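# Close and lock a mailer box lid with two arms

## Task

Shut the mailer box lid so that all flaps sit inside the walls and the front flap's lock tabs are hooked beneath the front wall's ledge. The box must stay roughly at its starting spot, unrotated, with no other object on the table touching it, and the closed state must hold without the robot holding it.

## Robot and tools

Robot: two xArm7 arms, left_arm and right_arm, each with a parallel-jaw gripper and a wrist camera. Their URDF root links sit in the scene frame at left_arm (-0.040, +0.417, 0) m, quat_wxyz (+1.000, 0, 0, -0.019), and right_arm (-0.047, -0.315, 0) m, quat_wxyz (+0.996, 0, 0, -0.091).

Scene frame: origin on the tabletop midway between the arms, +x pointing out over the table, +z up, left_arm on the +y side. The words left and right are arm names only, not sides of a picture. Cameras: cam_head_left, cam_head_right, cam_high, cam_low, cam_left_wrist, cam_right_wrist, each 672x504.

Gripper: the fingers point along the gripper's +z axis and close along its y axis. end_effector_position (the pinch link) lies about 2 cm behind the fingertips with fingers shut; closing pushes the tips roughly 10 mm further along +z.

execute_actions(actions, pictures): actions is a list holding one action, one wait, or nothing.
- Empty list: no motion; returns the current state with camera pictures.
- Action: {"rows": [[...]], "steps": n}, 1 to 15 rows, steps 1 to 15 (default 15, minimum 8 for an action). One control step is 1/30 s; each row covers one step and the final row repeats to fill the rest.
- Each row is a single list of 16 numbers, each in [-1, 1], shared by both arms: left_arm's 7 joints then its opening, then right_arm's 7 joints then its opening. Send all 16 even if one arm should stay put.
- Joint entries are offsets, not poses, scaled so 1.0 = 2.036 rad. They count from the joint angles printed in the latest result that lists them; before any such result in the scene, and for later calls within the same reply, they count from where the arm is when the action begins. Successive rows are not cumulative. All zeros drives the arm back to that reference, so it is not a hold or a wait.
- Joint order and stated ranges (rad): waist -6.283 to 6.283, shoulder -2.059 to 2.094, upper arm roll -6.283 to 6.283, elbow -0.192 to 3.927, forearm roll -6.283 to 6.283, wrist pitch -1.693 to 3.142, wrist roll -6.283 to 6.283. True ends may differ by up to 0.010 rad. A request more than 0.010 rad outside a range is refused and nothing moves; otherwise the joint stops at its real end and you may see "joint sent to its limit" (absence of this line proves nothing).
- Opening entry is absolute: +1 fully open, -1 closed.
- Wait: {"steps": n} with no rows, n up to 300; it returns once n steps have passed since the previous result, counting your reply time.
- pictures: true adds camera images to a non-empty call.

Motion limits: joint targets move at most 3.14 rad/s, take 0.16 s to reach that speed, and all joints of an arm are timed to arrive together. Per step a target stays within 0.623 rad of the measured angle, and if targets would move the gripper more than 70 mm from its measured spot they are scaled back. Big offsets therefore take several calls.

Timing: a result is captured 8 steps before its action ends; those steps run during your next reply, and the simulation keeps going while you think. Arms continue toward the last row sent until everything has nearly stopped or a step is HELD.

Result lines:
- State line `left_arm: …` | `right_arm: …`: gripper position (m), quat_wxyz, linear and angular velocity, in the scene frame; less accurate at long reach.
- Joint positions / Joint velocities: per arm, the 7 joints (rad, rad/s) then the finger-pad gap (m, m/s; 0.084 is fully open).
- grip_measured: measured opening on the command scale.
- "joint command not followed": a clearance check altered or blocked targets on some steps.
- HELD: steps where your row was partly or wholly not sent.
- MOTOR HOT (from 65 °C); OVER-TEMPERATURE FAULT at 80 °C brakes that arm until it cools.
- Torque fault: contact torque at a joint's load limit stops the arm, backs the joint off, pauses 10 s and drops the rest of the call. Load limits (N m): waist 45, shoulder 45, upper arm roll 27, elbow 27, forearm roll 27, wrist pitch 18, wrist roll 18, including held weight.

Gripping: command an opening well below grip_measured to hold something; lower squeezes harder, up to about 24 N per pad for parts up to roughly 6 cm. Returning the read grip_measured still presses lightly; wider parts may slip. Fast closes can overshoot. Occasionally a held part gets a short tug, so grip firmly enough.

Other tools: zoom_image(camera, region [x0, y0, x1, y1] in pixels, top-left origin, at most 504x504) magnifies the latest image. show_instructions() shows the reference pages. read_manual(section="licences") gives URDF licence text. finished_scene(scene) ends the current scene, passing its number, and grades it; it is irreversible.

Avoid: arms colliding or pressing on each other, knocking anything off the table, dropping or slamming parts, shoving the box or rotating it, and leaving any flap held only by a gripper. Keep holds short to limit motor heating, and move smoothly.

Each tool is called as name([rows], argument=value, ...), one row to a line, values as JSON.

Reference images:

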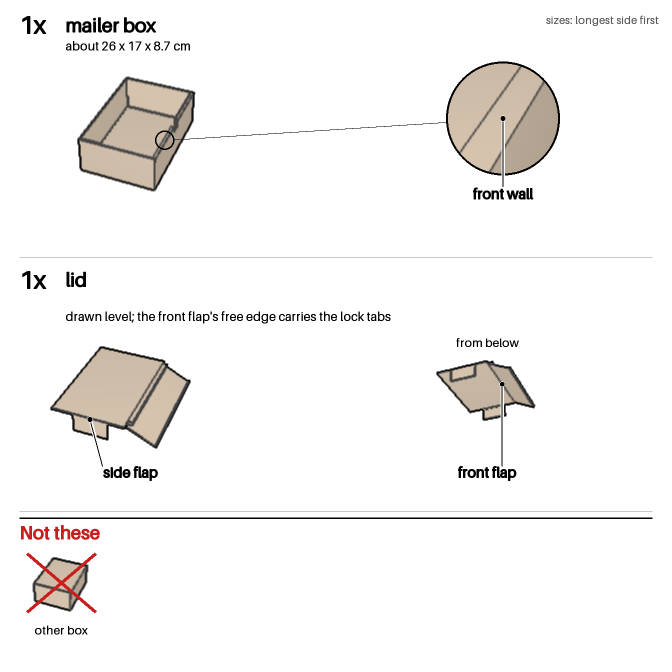

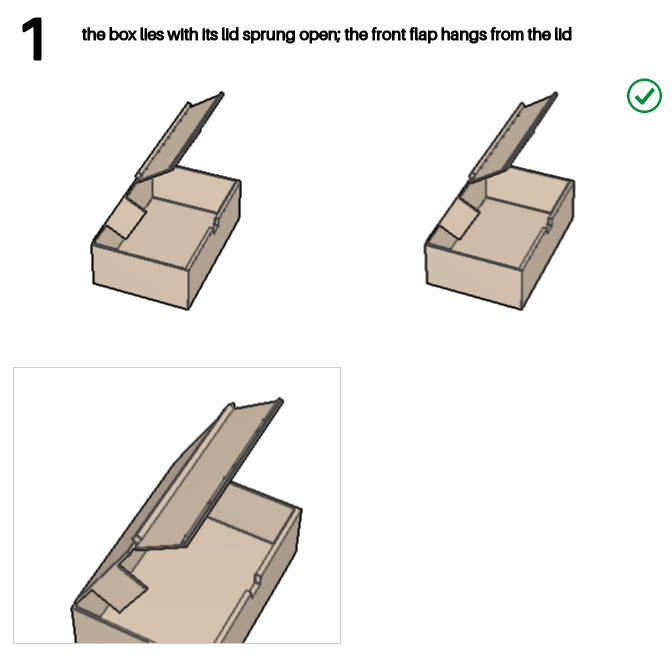

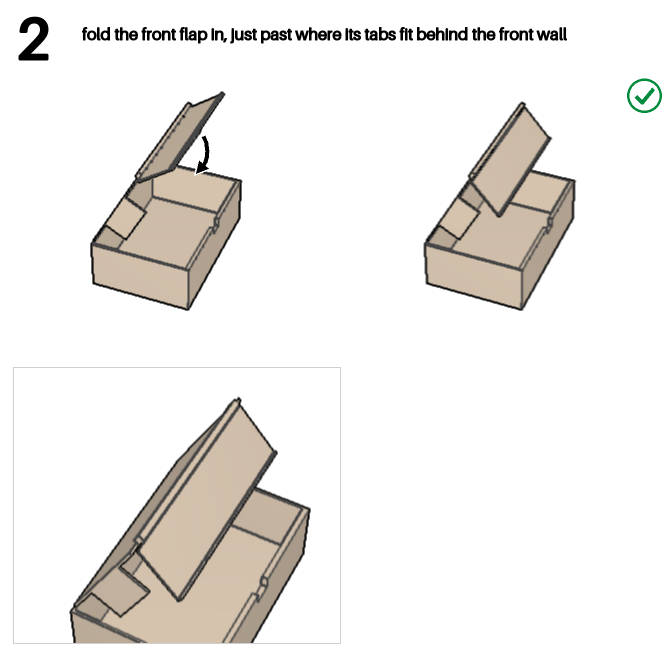

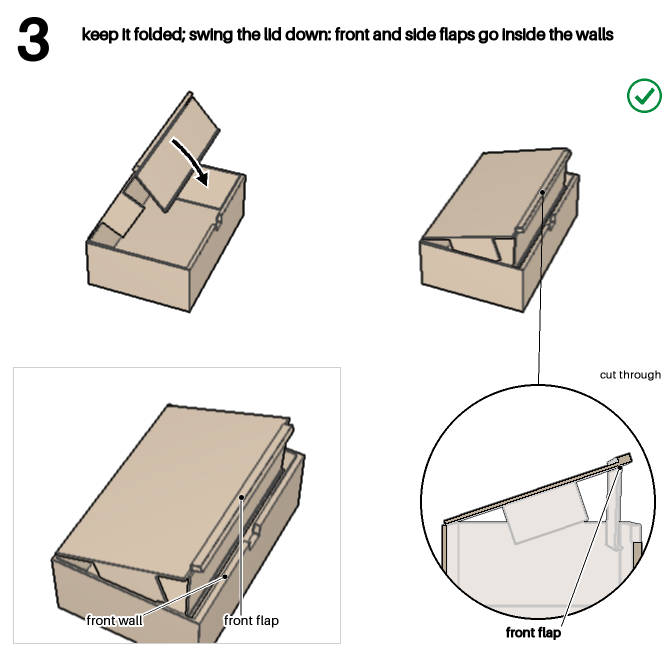

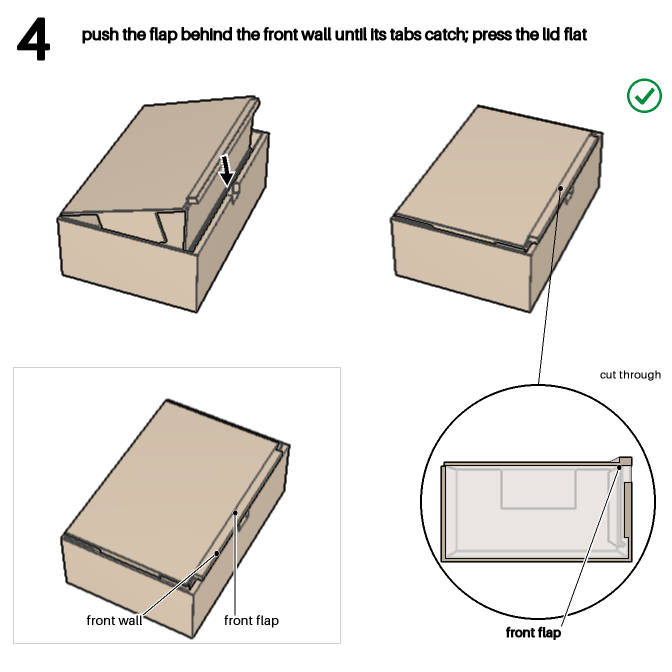

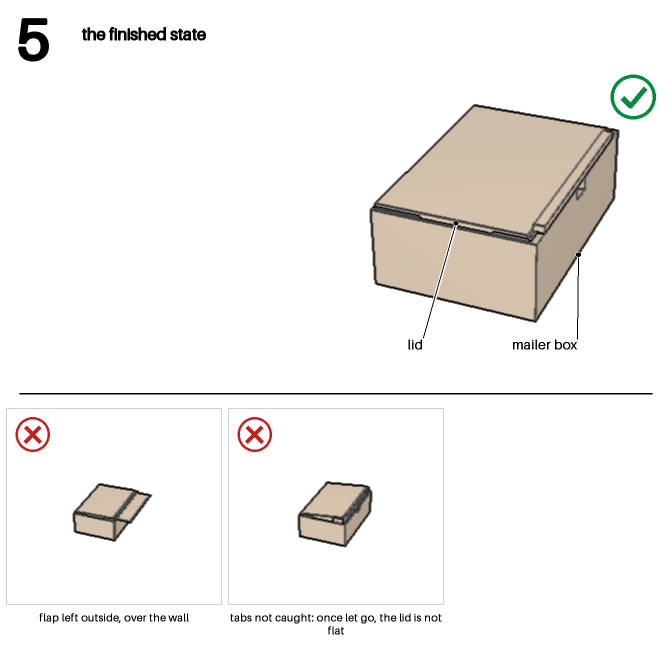

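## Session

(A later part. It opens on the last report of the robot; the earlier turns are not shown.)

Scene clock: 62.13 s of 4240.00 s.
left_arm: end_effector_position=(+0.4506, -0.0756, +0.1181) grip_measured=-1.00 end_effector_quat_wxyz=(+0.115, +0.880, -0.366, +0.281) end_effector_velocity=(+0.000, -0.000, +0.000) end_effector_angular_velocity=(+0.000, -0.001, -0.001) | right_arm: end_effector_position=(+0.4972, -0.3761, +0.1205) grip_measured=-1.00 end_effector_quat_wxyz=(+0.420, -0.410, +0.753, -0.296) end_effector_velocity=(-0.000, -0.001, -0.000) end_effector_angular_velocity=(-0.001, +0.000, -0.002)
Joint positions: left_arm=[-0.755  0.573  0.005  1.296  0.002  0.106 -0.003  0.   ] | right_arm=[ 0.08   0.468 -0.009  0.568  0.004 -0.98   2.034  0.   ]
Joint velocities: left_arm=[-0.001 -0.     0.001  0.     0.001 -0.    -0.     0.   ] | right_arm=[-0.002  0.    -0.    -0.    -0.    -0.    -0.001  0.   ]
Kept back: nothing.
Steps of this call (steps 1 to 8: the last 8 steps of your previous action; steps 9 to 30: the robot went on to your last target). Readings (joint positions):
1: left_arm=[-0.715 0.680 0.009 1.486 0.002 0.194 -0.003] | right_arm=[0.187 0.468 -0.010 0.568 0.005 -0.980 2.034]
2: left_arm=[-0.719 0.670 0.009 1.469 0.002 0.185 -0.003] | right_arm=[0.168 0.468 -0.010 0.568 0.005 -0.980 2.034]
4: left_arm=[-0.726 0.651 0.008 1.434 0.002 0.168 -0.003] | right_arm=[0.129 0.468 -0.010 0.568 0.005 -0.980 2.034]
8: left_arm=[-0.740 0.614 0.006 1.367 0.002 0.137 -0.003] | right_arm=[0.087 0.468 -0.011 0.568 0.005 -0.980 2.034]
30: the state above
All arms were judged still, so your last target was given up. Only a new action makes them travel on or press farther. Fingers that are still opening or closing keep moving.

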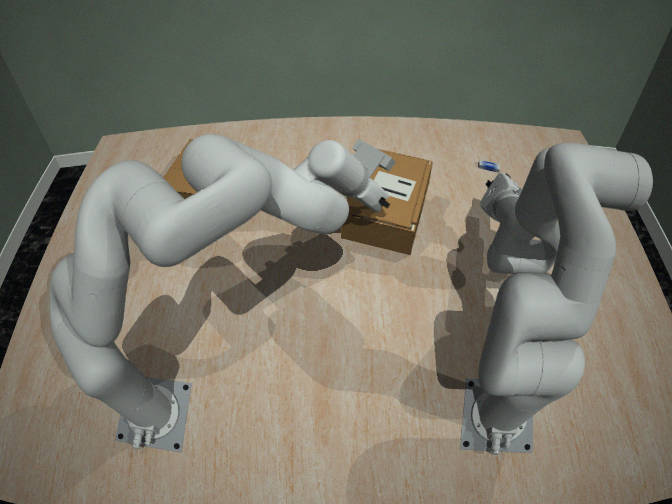

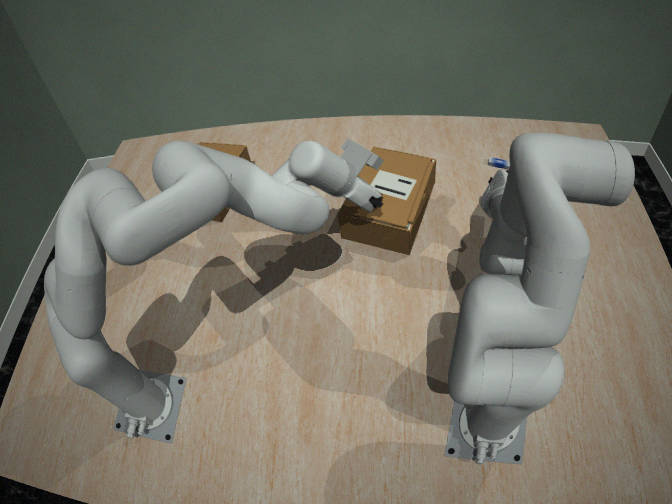

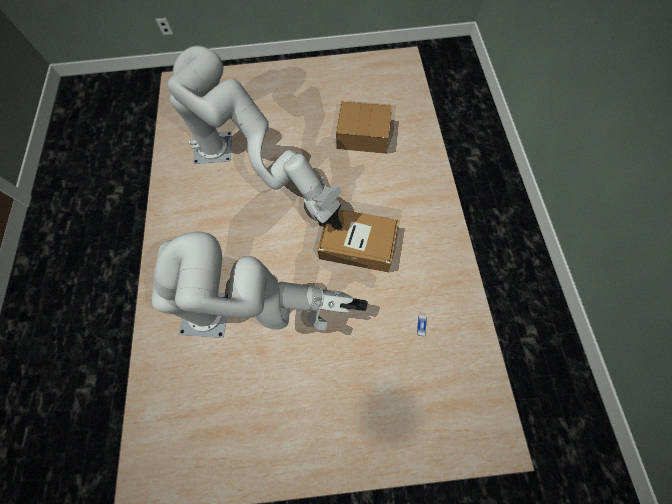

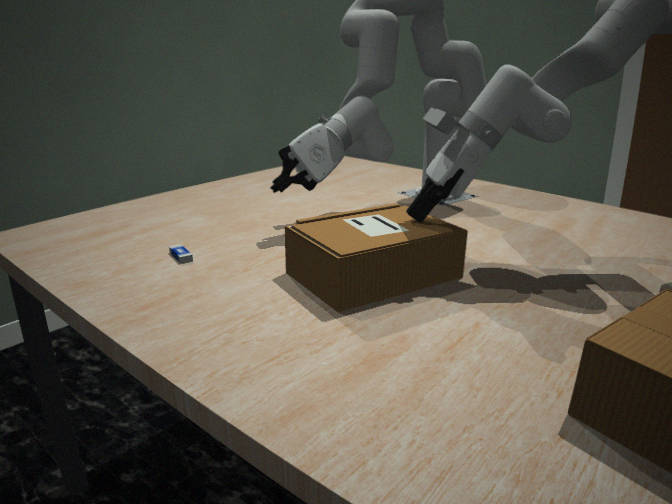

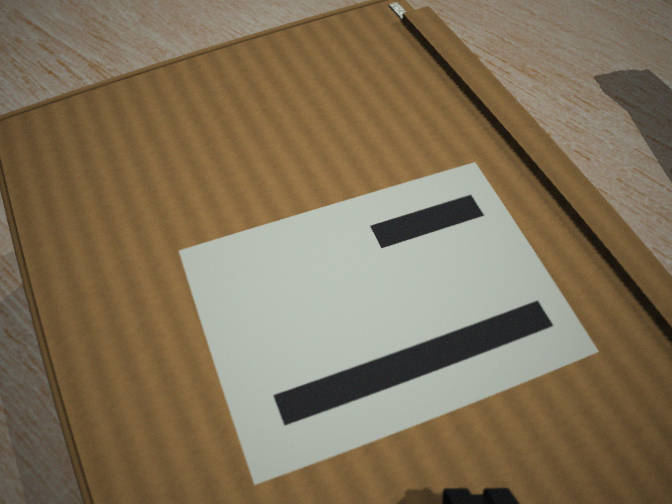

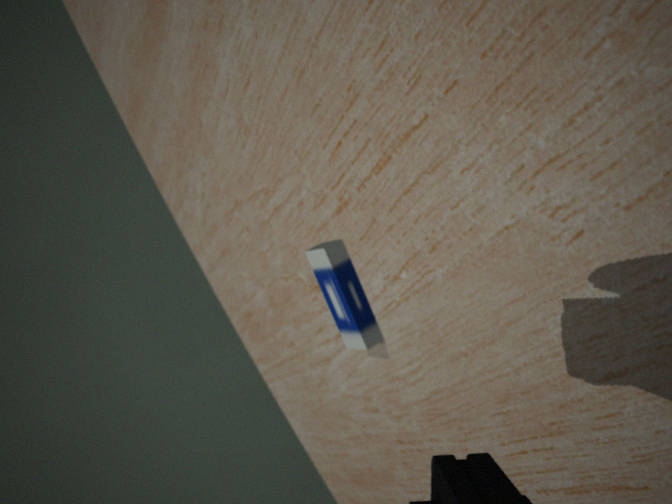

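execute_actions([
  {"rows":[[0,0.002,0,0,0,0,0,-1,0.05,-0.025,0,0.292,0,0.553,-0.999,-1]],"steps":15},
])

execute_actions([
  {"steps":30},
])

execute_actions([
  {"rows":[[0,0.002,0,0,0,0,0,-1,0.132,0,0,0,0,0,0,-1]],"steps":15},
])

execute_actions([
  {"steps":20},
])

execute_actions([
  {"rows":[[0,0.002,0,0,0,0,0,-1,0,0.03,0,0,0,0,0,-1]],"steps":15},
])

execute_actions([
  {"steps":20},
], pictures=true)

Scene clock: 63.03 s of 4240.00 s.
left_arm: end_effector_position=(+0.4510, -0.0759, +0.1185) grip_measured=-1.00 end_effector_quat_wxyz=(+0.116, +0.880, -0.366, +0.282) end_effector_velocity=(-0.000, -0.000, +0.000) end_effector_angular_velocity=(-0.001, +0.000, -0.000) | right_arm: end_effector_position=(+0.5538, -0.3648, +0.1483) grip_measured=-1.00 end_effector_quat_wxyz=(+0.396, -0.488, +0.706, -0.327) end_effector_velocity=(+0.339, +0.092, +0.194) end_effector_angular_velocity=(-1.104, +0.194, +0.800)
Joint positions: left_arm=[-0.755  0.574  0.005  1.298  0.002  0.105 -0.003  0.   ] | right_arm=[ 0.109  0.454 -0.009  0.737  0.004 -0.795  1.849  0.   ]
Joint velocities: left_arm=[ 0.     0.    -0.001 -0.    -0.001 -0.001  0.     0.   ] | right_arm=[ 0.184 -0.11   0.01   1.066 -0.002  1.274 -1.278  0.   ]
Steps of this call (steps 1 to 20: nothing new was sent; steps 21 to 27: the first 7 steps of this action). Readings (joint positions):
21: left_arm=[-0.755 0.573 0.005 1.296 0.002 0.106 -0.003] | right_arm=[0.080 0.468 -0.009 0.569 0.004 -0.979 2.033]
22: left_arm=[-0.755 0.573 0.005 1.297 0.002 0.106 -0.003] | right_arm=[0.081 0.468 -0.009 0.574 0.005 -0.971 2.026]
24: left_arm=[-0.755 0.574 0.005 1.297 0.002 0.105 -0.003] | right_arm=[0.089 0.465 -0.010 0.621 0.005 -0.915 1.970]
27: the state above

Scene clock: 64.03 s of 4240.00 s.
left_arm: end_effector_position=(+0.4510, -0.0759, +0.1184) grip_measured=-1.00 end_effector_quat_wxyz=(+0.116, +0.880, -0.366, +0.282) end_effector_velocity=(+0.001, +0.000, +0.001) end_effector_angular_velocity=(-0.000, -0.003, -0.001) | right_arm: end_effector_position=(+0.6132, -0.3205, +0.1499) grip_measured=-1.00 end_effector_quat_wxyz=(+0.002, +0.955, -0.007, +0.295) end_effector_velocity=(+0.000, +0.001, +0.001) end_effector_angular_velocity=(-0.015, -0.000, +0.024)
Joint positions: left_arm=[-0.755  0.574  0.005  1.298  0.002  0.105 -0.003  0.   ] | right_arm=[ 0.182  0.417 -0.009  1.162  0.004  0.146  0.003  0.   ]
Joint velocities: left_arm=[ 0.001  0.     0.     0.001  0.001 -0.002  0.001  0.   ] | right_arm=[ 0.002 -0.001  0.001  0.001  0.     0.002 -0.026  0.   ]
Kept back: nothing.
Steps of this call (steps 1 to 8: the last 8 steps of your previous action; steps 9 to 30: the robot went on to your last target). Readings (joint positions):
1: left_arm=[-0.755 0.574 0.005 1.298 0.002 0.105 -0.003] | right_arm=[0.115 0.450 -0.009 0.772 0.004 -0.750 1.804]
2: left_arm=[-0.755 0.574 0.005 1.298 0.002 0.105 -0.003] | right_arm=[0.121 0.447 -0.009 0.806 0.004 -0.701 1.755]
4: left_arm=[-0.755 0.574 0.005 1.298 0.002 0.105 -0.003] | right_arm=[0.133 0.441 -0.009 0.879 0.005 -0.585 1.640]
8: left_arm=[-0.755 0.574 0.005 1.298 0.002 0.105 -0.003] | right_arm=[0.160 0.427 -0.009 1.038 0.004 -0.257 1.308]
30: the state above

Scene clock: 64.27 s of 4240.00 s.
left_arm: end_effector_position=(+0.4510, -0.0760, +0.1185) grip_measured=-1.00 end_effector_quat_wxyz=(+0.116, +0.879, -0.366, +0.282) end_effector_velocity=(+0.001, +0.001, +0.000) end_effector_angular_velocity=(-0.001, +0.001, +0.002) | right_arm: end_effector_position=(+0.6094, -0.2422, +0.1500) grip_measured=-1.00 end_effector_quat_wxyz=(-0.016, +0.954, +0.050, +0.295) end_effector_velocity=(-0.055, +0.494, -0.000) end_effector_angular_velocity=(+0.027, +0.003, +0.750)
Joint positions: left_arm=[-0.755  0.574  0.005  1.298  0.002  0.105 -0.003  0.   ] | right_arm=[ 0.298  0.417 -0.007  1.163  0.004  0.146  0.002  0.   ]
Joint velocities: left_arm=[ 0.002  0.    -0.001  0.    -0.001  0.     0.     0.   ] | right_arm=[ 0.678 -0.001  0.075 -0.002 -0.006 -0.001  0.002  0.   ]
Steps of this call (steps 1 to 7: the first 7 steps of this action). Readings (joint positions):
1: left_arm=[-0.755 0.574 0.005 1.298 0.002 0.105 -0.003] | right_arm=[0.182 0.417 -0.009 1.162 0.004 0.146 0.002]
2: left_arm=[-0.755 0.574 0.005 1.298 0.002 0.105 -0.003] | right_arm=[0.188 0.417 -0.011 1.162 0.005 0.146 0.002]
4: left_arm=[-0.755 0.574 0.005 1.298 0.002 0.105 -0.003] | right_arm=[0.225 0.417 -0.018 1.163 0.005 0.146 0.002]
7: the state above

Scene clock: 64.93 s of 4240.00 s.
left_arm: end_effector_position=(+0.4510, -0.0760, +0.1185) grip_measured=-1.00 end_effector_quat_wxyz=(+0.116, +0.879, -0.366, +0.282) end_effector_velocity=(-0.000, -0.001, +0.000) end_effector_angular_velocity=(-0.001, +0.000, -0.000) | right_arm: end_effector_position=(+0.5912, -0.1454, +0.1498) grip_measured=-1.00 end_effector_quat_wxyz=(-0.038, +0.948, +0.121, +0.293) end_effector_velocity=(-0.001, +0.004, +0.001) end_effector_angular_velocity=(+0.001, -0.001, +0.006)
Joint positions: left_arm=[-0.755  0.574  0.005  1.298  0.002  0.105 -0.003  0.   ] | right_arm=[ 0.45   0.417 -0.009  1.162  0.005  0.146  0.003  0.   ]
Joint velocities: left_arm=[-0.001 -0.    -0.    -0.    -0.001 -0.001  0.     0.   ] | right_arm=[ 0.002 -0.001  0.003  0.    -0.001  0.    -0.001  0.   ]
Kept back: nothing.
Steps of this call (steps 1 to 8: the last 8 steps of your previous action; steps 9 to 20: the robot went on to your last target). Readings (joint positions):
1: left_arm=[-0.755 0.574 0.005 1.298 0.002 0.105 -0.003] | right_arm=[0.320 0.417 -0.005 1.163 0.004 0.146 0.002]
2: left_arm=[-0.755 0.574 0.005 1.298 0.002 0.105 -0.003] | right_arm=[0.342 0.417 -0.006 1.163 0.004 0.146 0.002]
4: left_arm=[-0.755 0.574 0.005 1.298 0.002 0.105 -0.003] | right_arm=[0.386 0.417 -0.008 1.162 0.004 0.146 0.003]
8: left_arm=[-0.755 0.574 0.005 1.298 0.002 0.105 -0.003] | right_arm=[0.442 0.417 -0.004 1.162 0.004 0.146 0.003]
20: the state above

Scene clock: 65.17 s of 4240.00 s.
left_arm: end_effector_position=(+0.4511, -0.0761, +0.1185) grip_measured=-1.00 end_effector_quat_wxyz=(+0.116, +0.879, -0.366, +0.282) end_effector_velocity=(+0.000, +0.000, -0.000) end_effector_angular_velocity=(+0.001, +0.000, -0.000) | right_arm: end_effector_position=(+0.5860, -0.1470, +0.1176) grip_measured=-1.00 end_effector_quat_wxyz=(-0.035, +0.954, +0.122, +0.271) end_effector_velocity=(+0.019, +0.006, +0.003) end_effector_angular_velocity=(+0.004, -0.009, -0.000)
Joint positions: left_arm=[-0.755  0.574  0.005  1.298  0.002  0.105 -0.003  0.   ] | right_arm=[ 0.45   0.469 -0.009  1.165  0.005  0.143  0.003  0.   ]
Joint velocities: left_arm=[ 0.001  0.    -0.001 -0.     0.001  0.     0.     0.   ] | right_arm=[0.001 0.048 0.    0.081 0.002 0.024 0.001 0.   ]
Steps of this call (steps 1 to 7: the first 7 steps of this action). Readings (joint positions):
1: left_arm=[-0.755 0.574 0.005 1.298 0.002 0.105 -0.003] | right_arm=[0.450 0.417 -0.009 1.162 0.005 0.146 0.003]
2: left_arm=[-0.755 0.574 0.005 1.298 0.002 0.105 -0.003] | right_arm=[0.450 0.422 -0.009 1.164 0.005 0.145 0.003]
4: left_arm=[-0.755 0.574 0.005 1.298 0.002 0.105 -0.003] | right_arm=[0.450 0.446 -0.009 1.166 0.005 0.145 0.003]
7: the state above

Scene clock: 65.83 s of 4240.00 s.
left_arm: end_effector_position=(+0.4511, -0.0761, +0.1185) grip_measured=-1.00 end_effector_quat_wxyz=(+0.116, +0.879, -0.366, +0.282) end_effector_velocity=(+0.000, -0.000, +0.000) end_effector_angular_velocity=(-0.000, -0.001, -0.000) | right_arm: end_effector_position=(+0.5854, -0.1471, +0.1150) grip_measured=-1.00 end_effector_quat_wxyz=(-0.034, +0.955, +0.122, +0.269) end_effector_velocity=(-0.000, -0.000, -0.001) end_effector_angular_velocity=(-0.001, +0.005, -0.000)
Joint positions: left_arm=[-0.755  0.574  0.005  1.298  0.002  0.105 -0.003  0.   ] | right_arm=[ 0.45   0.473 -0.009  1.166  0.005  0.145  0.003  0.   ]
Joint velocities: left_arm=[ 0.001  0.    -0.     0.     0.001 -0.001 -0.     0.   ] | right_arm=[-0.001  0.001  0.     0.002 -0.     0.007 -0.     0.   ]
Kept back: nothing.
Steps of this call (steps 1 to 8: the last 8 steps of your previous action; steps 9 to 15: the robot went on to your last target; steps 16 to 20: nothing new was sent). Readings (joint positions):
1: left_arm=[-0.755 0.574 0.005 1.298 0.002 0.105 -0.003] | right_arm=[0.450 0.471 -0.009 1.166 0.005 0.143 0.003]
2: left_arm=[-0.755 0.574 0.005 1.298 0.002 0.105 -0.003] | right_arm=[0.450 0.471 -0.009 1.167 0.005 0.143 0.003]
4: left_arm=[-0.755 0.574 0.005 1.298 0.002 0.105 -0.003] | right_arm=[0.450 0.472 -0.009 1.167 0.005 0.144 0.003]
8: left_arm=[-0.755 0.574 0.005 1.298 0.002 0.105 -0.003] | right_arm=[0.450 0.473 -0.009 1.167 0.005 0.144 0.003]
20: the state above
All arms were judged still, so your last target was given up. Only a new action makes them travel on or press farther. Fingers that are still opening or closing keep moving.

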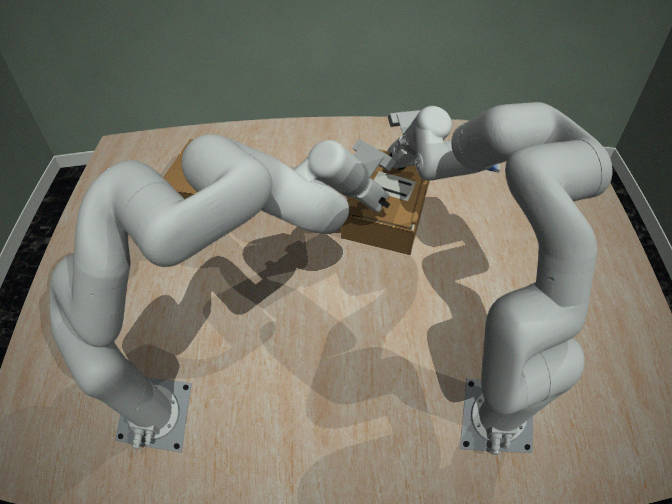

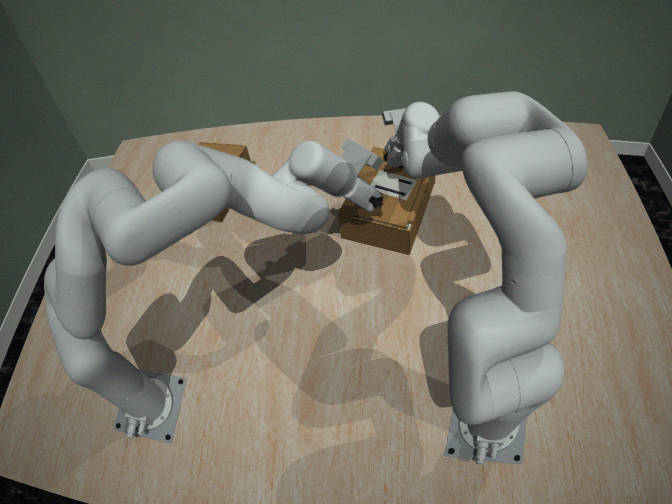

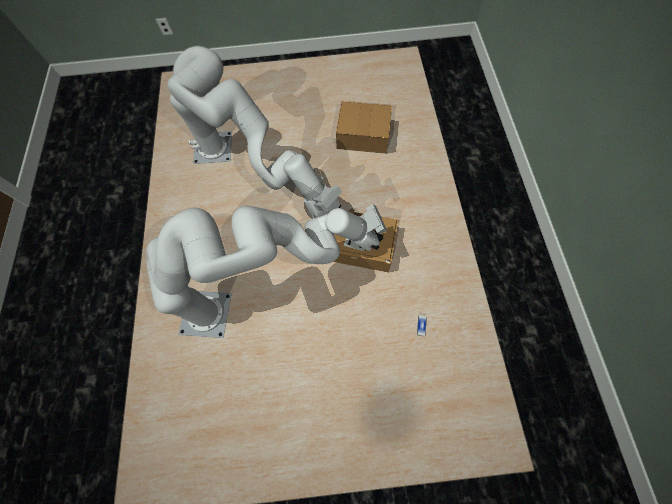

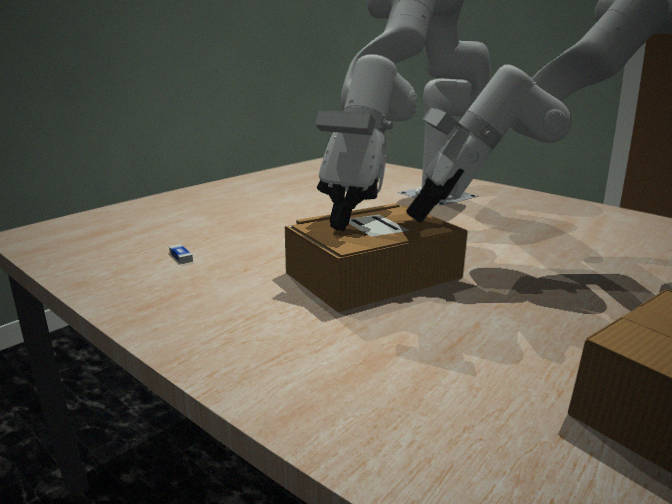

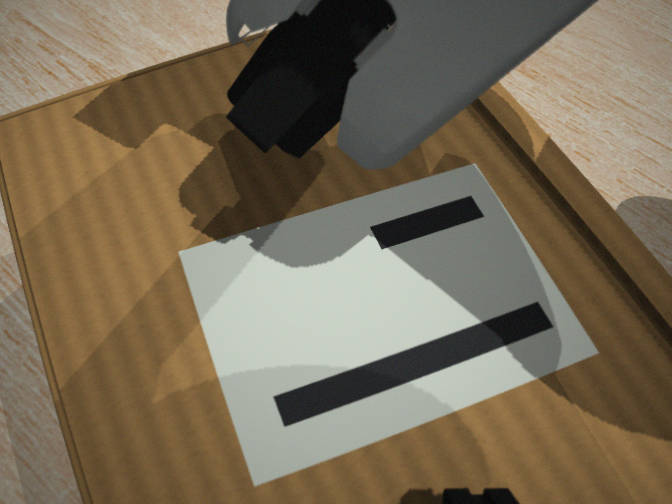

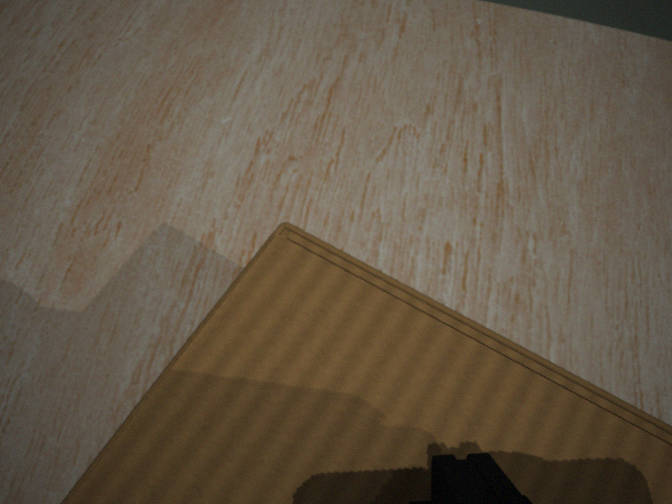

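execute_actions([
  {"rows":[[0,0.003,0,0,0,0,0,-1,-0.004,-0.003,0,-0.0135,0,-0.006,0,-1],[0,0.003,0,0,0,0,0,-1,-0.004,-0.003,0,-0.0135,0,-0.006,0,-1],[0,0.003,0,0,0,0,0,-1,-0.004,-0.003,0,-0.0135,0,-0.006,0,-1],[0,0.003,0,0,0,0,0,-1,-0.008,-0.011,0,-0.027,0,-0.012,0,-1],[0,0.003,0,0,0,0,0,-1,-0.008,-0.011,0,-0.027,0,-0.012,0,-1],[0,0.003,0,0,0,0,0,-1,-0.008,-0.011,0,-0.027,0,-0.012,0,-1],[0,0.003,0,0,0,0,0,-1,-0.012,-0.019,0,-0.04,0,-0.017,0,-1],[0,0.003,0,0,0,0,0,-1,-0.012,-0.019,0,-0.04,0,-0.017,0,-1],[0,0.003,0,0,0,0,0,-1,-0.012,-0.019,0,-0.04,0,-0.017,0,-1],[0,0.003,0,0,0,0,0,-1,-0.016,-0.0265,0,-0.054,0,-0.023,0,-1]],"steps":15},
])

execute_actions([
  {"steps":25},
])

execute_actions([
  {"rows":[[0,-0.04,0,0,0,0,0,-1,0,-0.04,0,0,0,0,0,-1]],"steps":10},
])

execute_actions([
  {"rows":[[0.2,-0.05,0,0,0,0,0,-1,-0.2,-0.05,0,0,0,0,0,-1]],"steps":15},
])

execute_actions([
  {"steps":30},
], pictures=true)

Scene clock: 67.07 s of 4240.00 s.
left_arm: end_effector_position=(+0.4511, -0.0761, +0.1183) grip_measured=-1.00 end_effector_quat_wxyz=(+0.116, +0.879, -0.366, +0.282) end_effector_velocity=(-0.000, -0.000, +0.000) end_effector_angular_velocity=(-0.000, -0.000, +0.000) | right_arm: end_effector_position=(+0.5808, -0.1522, +0.1150) grip_measured=-1.00 end_effector_quat_wxyz=(-0.035, +0.954, +0.119, +0.272) end_effector_velocity=(-0.036, -0.051, -0.001) end_effector_angular_velocity=(+0.007, -0.015, -0.064)
Joint positions: left_arm=[-0.755  0.575  0.005  1.298  0.002  0.105 -0.003  0.   ] | right_arm=[ 0.44   0.457 -0.005  1.136  0.004  0.124  0.003  0.   ]
Joint velocities: left_arm=[-0.    -0.    -0.    -0.     0.    -0.    -0.001  0.   ] | right_arm=[-0.068 -0.125  0.005 -0.218 -0.    -0.109  0.     0.   ]
Steps of this call (steps 1 to 30: nothing new was sent; steps 31 to 37: the first 7 steps of this action). Readings (joint positions):
31: left_arm=[-0.755 0.574 0.005 1.298 0.002 0.105 -0.003] | right_arm=[0.450 0.473 -0.009 1.166 0.005 0.145 0.003]
32: left_arm=[-0.755 0.574 0.005 1.298 0.002 0.105 -0.003] | right_arm=[0.449 0.471 -0.009 1.163 0.004 0.143 0.003]
34: left_arm=[-0.755 0.575 0.005 1.298 0.002 0.105 -0.003] | right_arm=[0.446 0.468 -0.007 1.156 0.004 0.136 0.003]
37: the state above

Scene clock: 67.90 s of 4240.00 s.
left_arm: end_effector_position=(+0.4511, -0.0761, +0.1183) grip_measured=-1.00 end_effector_quat_wxyz=(+0.116, +0.879, -0.366, +0.282) end_effector_velocity=(-0.000, -0.000, -0.000) end_effector_angular_velocity=(-0.001, +0.002, +0.002) | right_arm: end_effector_position=(+0.5697, -0.1720, +0.1148) grip_measured=-1.00 end_effector_quat_wxyz=(-0.031, +0.955, +0.107, +0.273) end_effector_velocity=(+0.000, -0.001, -0.000) end_effector_angular_velocity=(-0.001, -0.000, -0.001)
Joint positions: left_arm=[-0.755  0.575  0.005  1.298  0.002  0.105 -0.003  0.   ] | right_arm=[ 0.418  0.417 -0.009  1.068  0.004  0.093  0.003  0.   ]
Joint velocities: left_arm=[-0.001 -0.     0.    -0.    -0.002  0.    -0.001  0.   ] | right_arm=[-0.001  0.001 -0.    -0.     0.    -0.001 -0.001  0.   ]
Kept back: nothing.
Steps of this call (steps 1 to 8: the last 8 steps of your previous action; steps 9 to 25: the robot went on to your last target). Readings (joint positions):
1: left_arm=[-0.755 0.575 0.005 1.298 0.002 0.105 -0.003] | right_arm=[0.438 0.452 -0.005 1.127 0.004 0.120 0.003]
2: left_arm=[-0.755 0.575 0.005 1.298 0.002 0.105 -0.003] | right_arm=[0.435 0.447 -0.005 1.118 0.004 0.116 0.003]
4: left_arm=[-0.755 0.575 0.005 1.298 0.002 0.105 -0.003] | right_arm=[0.429 0.437 -0.006 1.101 0.004 0.108 0.003]
8: left_arm=[-0.755 0.575 0.005 1.298 0.002 0.105 -0.003] | right_arm=[0.420 0.421 -0.008 1.074 0.004 0.097 0.003]
25: the state above

Scene clock: 67.97 s of 4240.00 s.
left_arm: end_effector_position=(+0.4510, -0.0763, +0.1205) grip_measured=-1.00 end_effector_quat_wxyz=(+0.116, +0.879, -0.366, +0.283) end_effector_velocity=(-0.017, -0.002, +0.091) end_effector_angular_velocity=(-0.050, -0.039, -0.019) | right_arm: end_effector_position=(+0.5698, -0.1724, +0.1170) grip_measured=-1.00 end_effector_quat_wxyz=(-0.031, +0.955, +0.106, +0.275) end_effector_velocity=(-0.015, -0.031, +0.084) end_effector_angular_velocity=(+0.001, -0.048, -0.040)
Joint positions: left_arm=[-0.755  0.57   0.005  1.297  0.002  0.105 -0.003  0.   ] | right_arm=[ 0.418  0.412 -0.009  1.067  0.004  0.094  0.003  0.   ]
Joint velocities: left_arm=[-0.007 -0.209 -0.014 -0.086  0.001  0.06   0.     0.   ] | right_arm=[-0.012 -0.239 -0.031 -0.109  0.001  0.083 -0.002  0.   ]
Steps of this call (steps 1 to 2: the first 2 steps of this action). Readings (joint positions):
1: left_arm=[-0.755 0.574 0.005 1.298 0.002 0.105 -0.003] | right_arm=[0.418 0.417 -0.009 1.068 0.004 0.093 0.003]
2: the state above

Scene clock: 68.47 s of 4240.00 s.
left_arm: end_effector_position=(+0.5097, -0.0263, +0.1884) grip_measured=-1.00 end_effector_quat_wxyz=(+0.116, +0.883, -0.312, +0.331) end_effector_velocity=(+0.323, +0.376, +0.114) end_effector_angular_velocity=(-0.084, -0.145, +0.703) | right_arm: end_effector_position=(+0.5933, -0.2464, +0.1797) grip_measured=-1.00 end_effector_quat_wxyz=(-0.017, +0.945, +0.048, +0.322) end_effector_velocity=(+0.068, -0.478, +0.109) end_effector_angular_velocity=(+0.005, -0.173, -0.751)
Joint positions: left_arm=[-0.647  0.472  0.006  1.295  0.002  0.107 -0.003  0.   ] | right_arm=[ 0.3    0.313 -0.012  1.065  0.005  0.096  0.003  0.   ]
Joint velocities: left_arm=[ 0.636 -0.154  0.07   0.009 -0.006 -0.002 -0.002  0.   ] | right_arm=[-0.683 -0.163 -0.066  0.006  0.006 -0.002  0.001  0.   ]
Steps of this call (steps 1 to 8: the last 8 steps of your previous action; steps 9 to 15: the first 7 steps of this action, its rows measured from where the robot was after step 8). Readings (joint positions):
8: left_arm=[-0.756 0.497 0.004 1.297 0.002 0.107 -0.003] | right_arm=[0.416 0.340 -0.011 1.066 0.005 0.096 0.003]
9: left_arm=[-0.755 0.496 0.005 1.296 0.002 0.107 -0.003] | right_arm=[0.416 0.340 -0.010 1.066 0.005 0.095 0.003]
10: left_arm=[-0.750 0.495 0.003 1.295 0.002 0.107 -0.003] | right_arm=[0.411 0.338 -0.007 1.065 0.004 0.095 0.003]
12: left_arm=[-0.715 0.488 -0.004 1.293 0.002 0.108 -0.003] | right_arm=[0.373 0.330 -0.001 1.063 0.004 0.096 0.003]
15: the state above

Scene clock: 69.47 s of 4240.00 s.
left_arm: end_effector_position=(+0.6195, +0.1521, +0.2436) grip_measured=-1.00 end_effector_quat_wxyz=(+0.073, +0.905, -0.175, +0.380) end_effector_velocity=(-0.000, -0.001, +0.001) end_effector_angular_velocity=(-0.001, -0.001, -0.002) | right_arm: end_effector_position=(+0.5911, -0.4331, +0.2280) grip_measured=-1.00 end_effector_quat_wxyz=(+0.032, +0.930, -0.088, +0.356) end_effector_velocity=(-0.000, +0.000, -0.001) end_effector_angular_velocity=(+0.000, +0.001, +0.001)
Joint positions: left_arm=[-0.349  0.395  0.004  1.297  0.002  0.107 -0.003  0.   ] | right_arm=[ 0.009  0.239 -0.011  1.066  0.005  0.096  0.003  0.   ]
Joint velocities: left_arm=[ 0.002 -0.001 -0.004  0.     0.    -0.     0.     0.   ] | right_arm=[ 0.001  0.    -0.    -0.     0.     0.001 -0.     0.   ]
Kept back: nothing.
Steps of this call (steps 1 to 8: the last 8 steps of your previous action; steps 9 to 30: the robot went on to your last target). Readings (joint positions):
1: left_arm=[-0.627 0.467 0.007 1.295 0.002 0.107 -0.003] | right_arm=[0.278 0.307 -0.013 1.065 0.005 0.096 0.003]
2: left_arm=[-0.607 0.462 0.007 1.295 0.002 0.107 -0.003] | right_arm=[0.256 0.302 -0.013 1.065 0.005 0.096 0.003]
4: left_arm=[-0.567 0.451 0.005 1.295 0.002 0.107 -0.003] | right_arm=[0.213 0.291 -0.011 1.064 0.005 0.096 0.003]
8: left_arm=[-0.485 0.430 0.006 1.296 0.002 0.107 -0.003] | right_arm=[0.124 0.268 -0.012 1.065 0.005 0.096 0.003]
30: the state above

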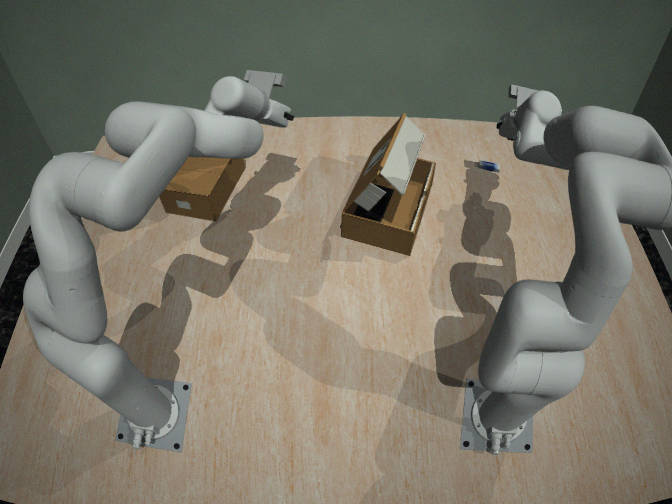

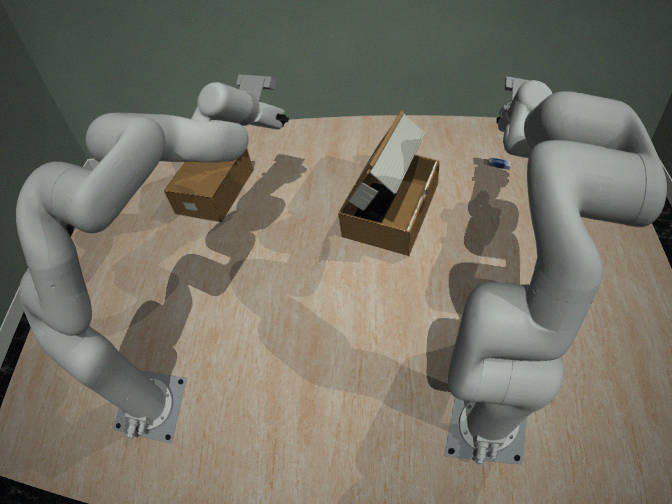

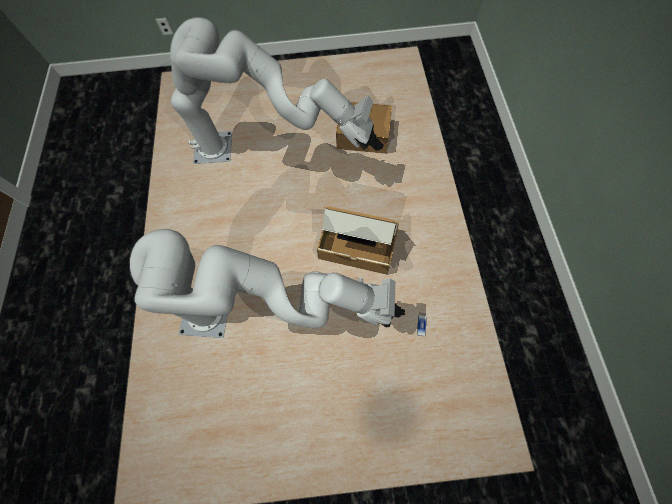

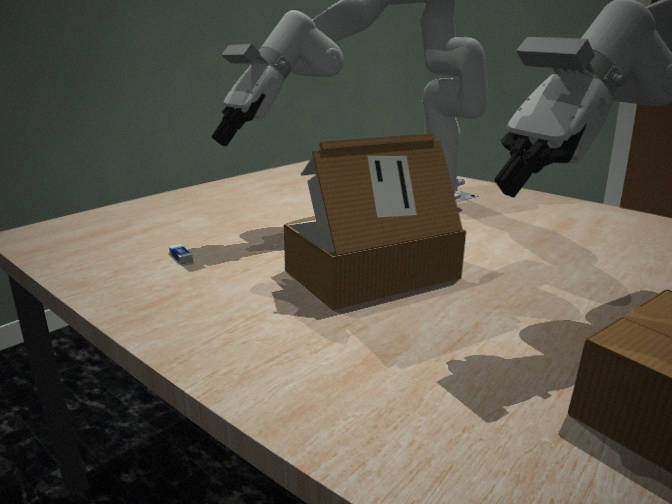

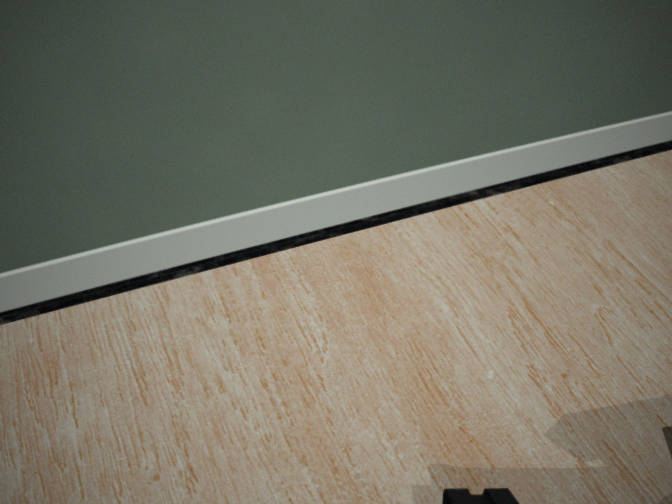

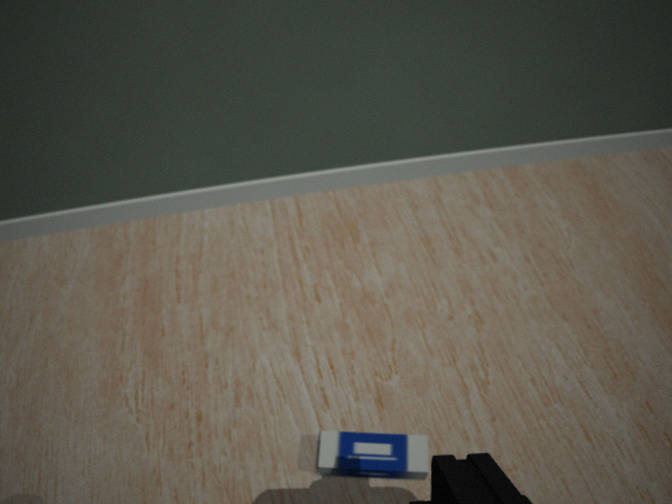

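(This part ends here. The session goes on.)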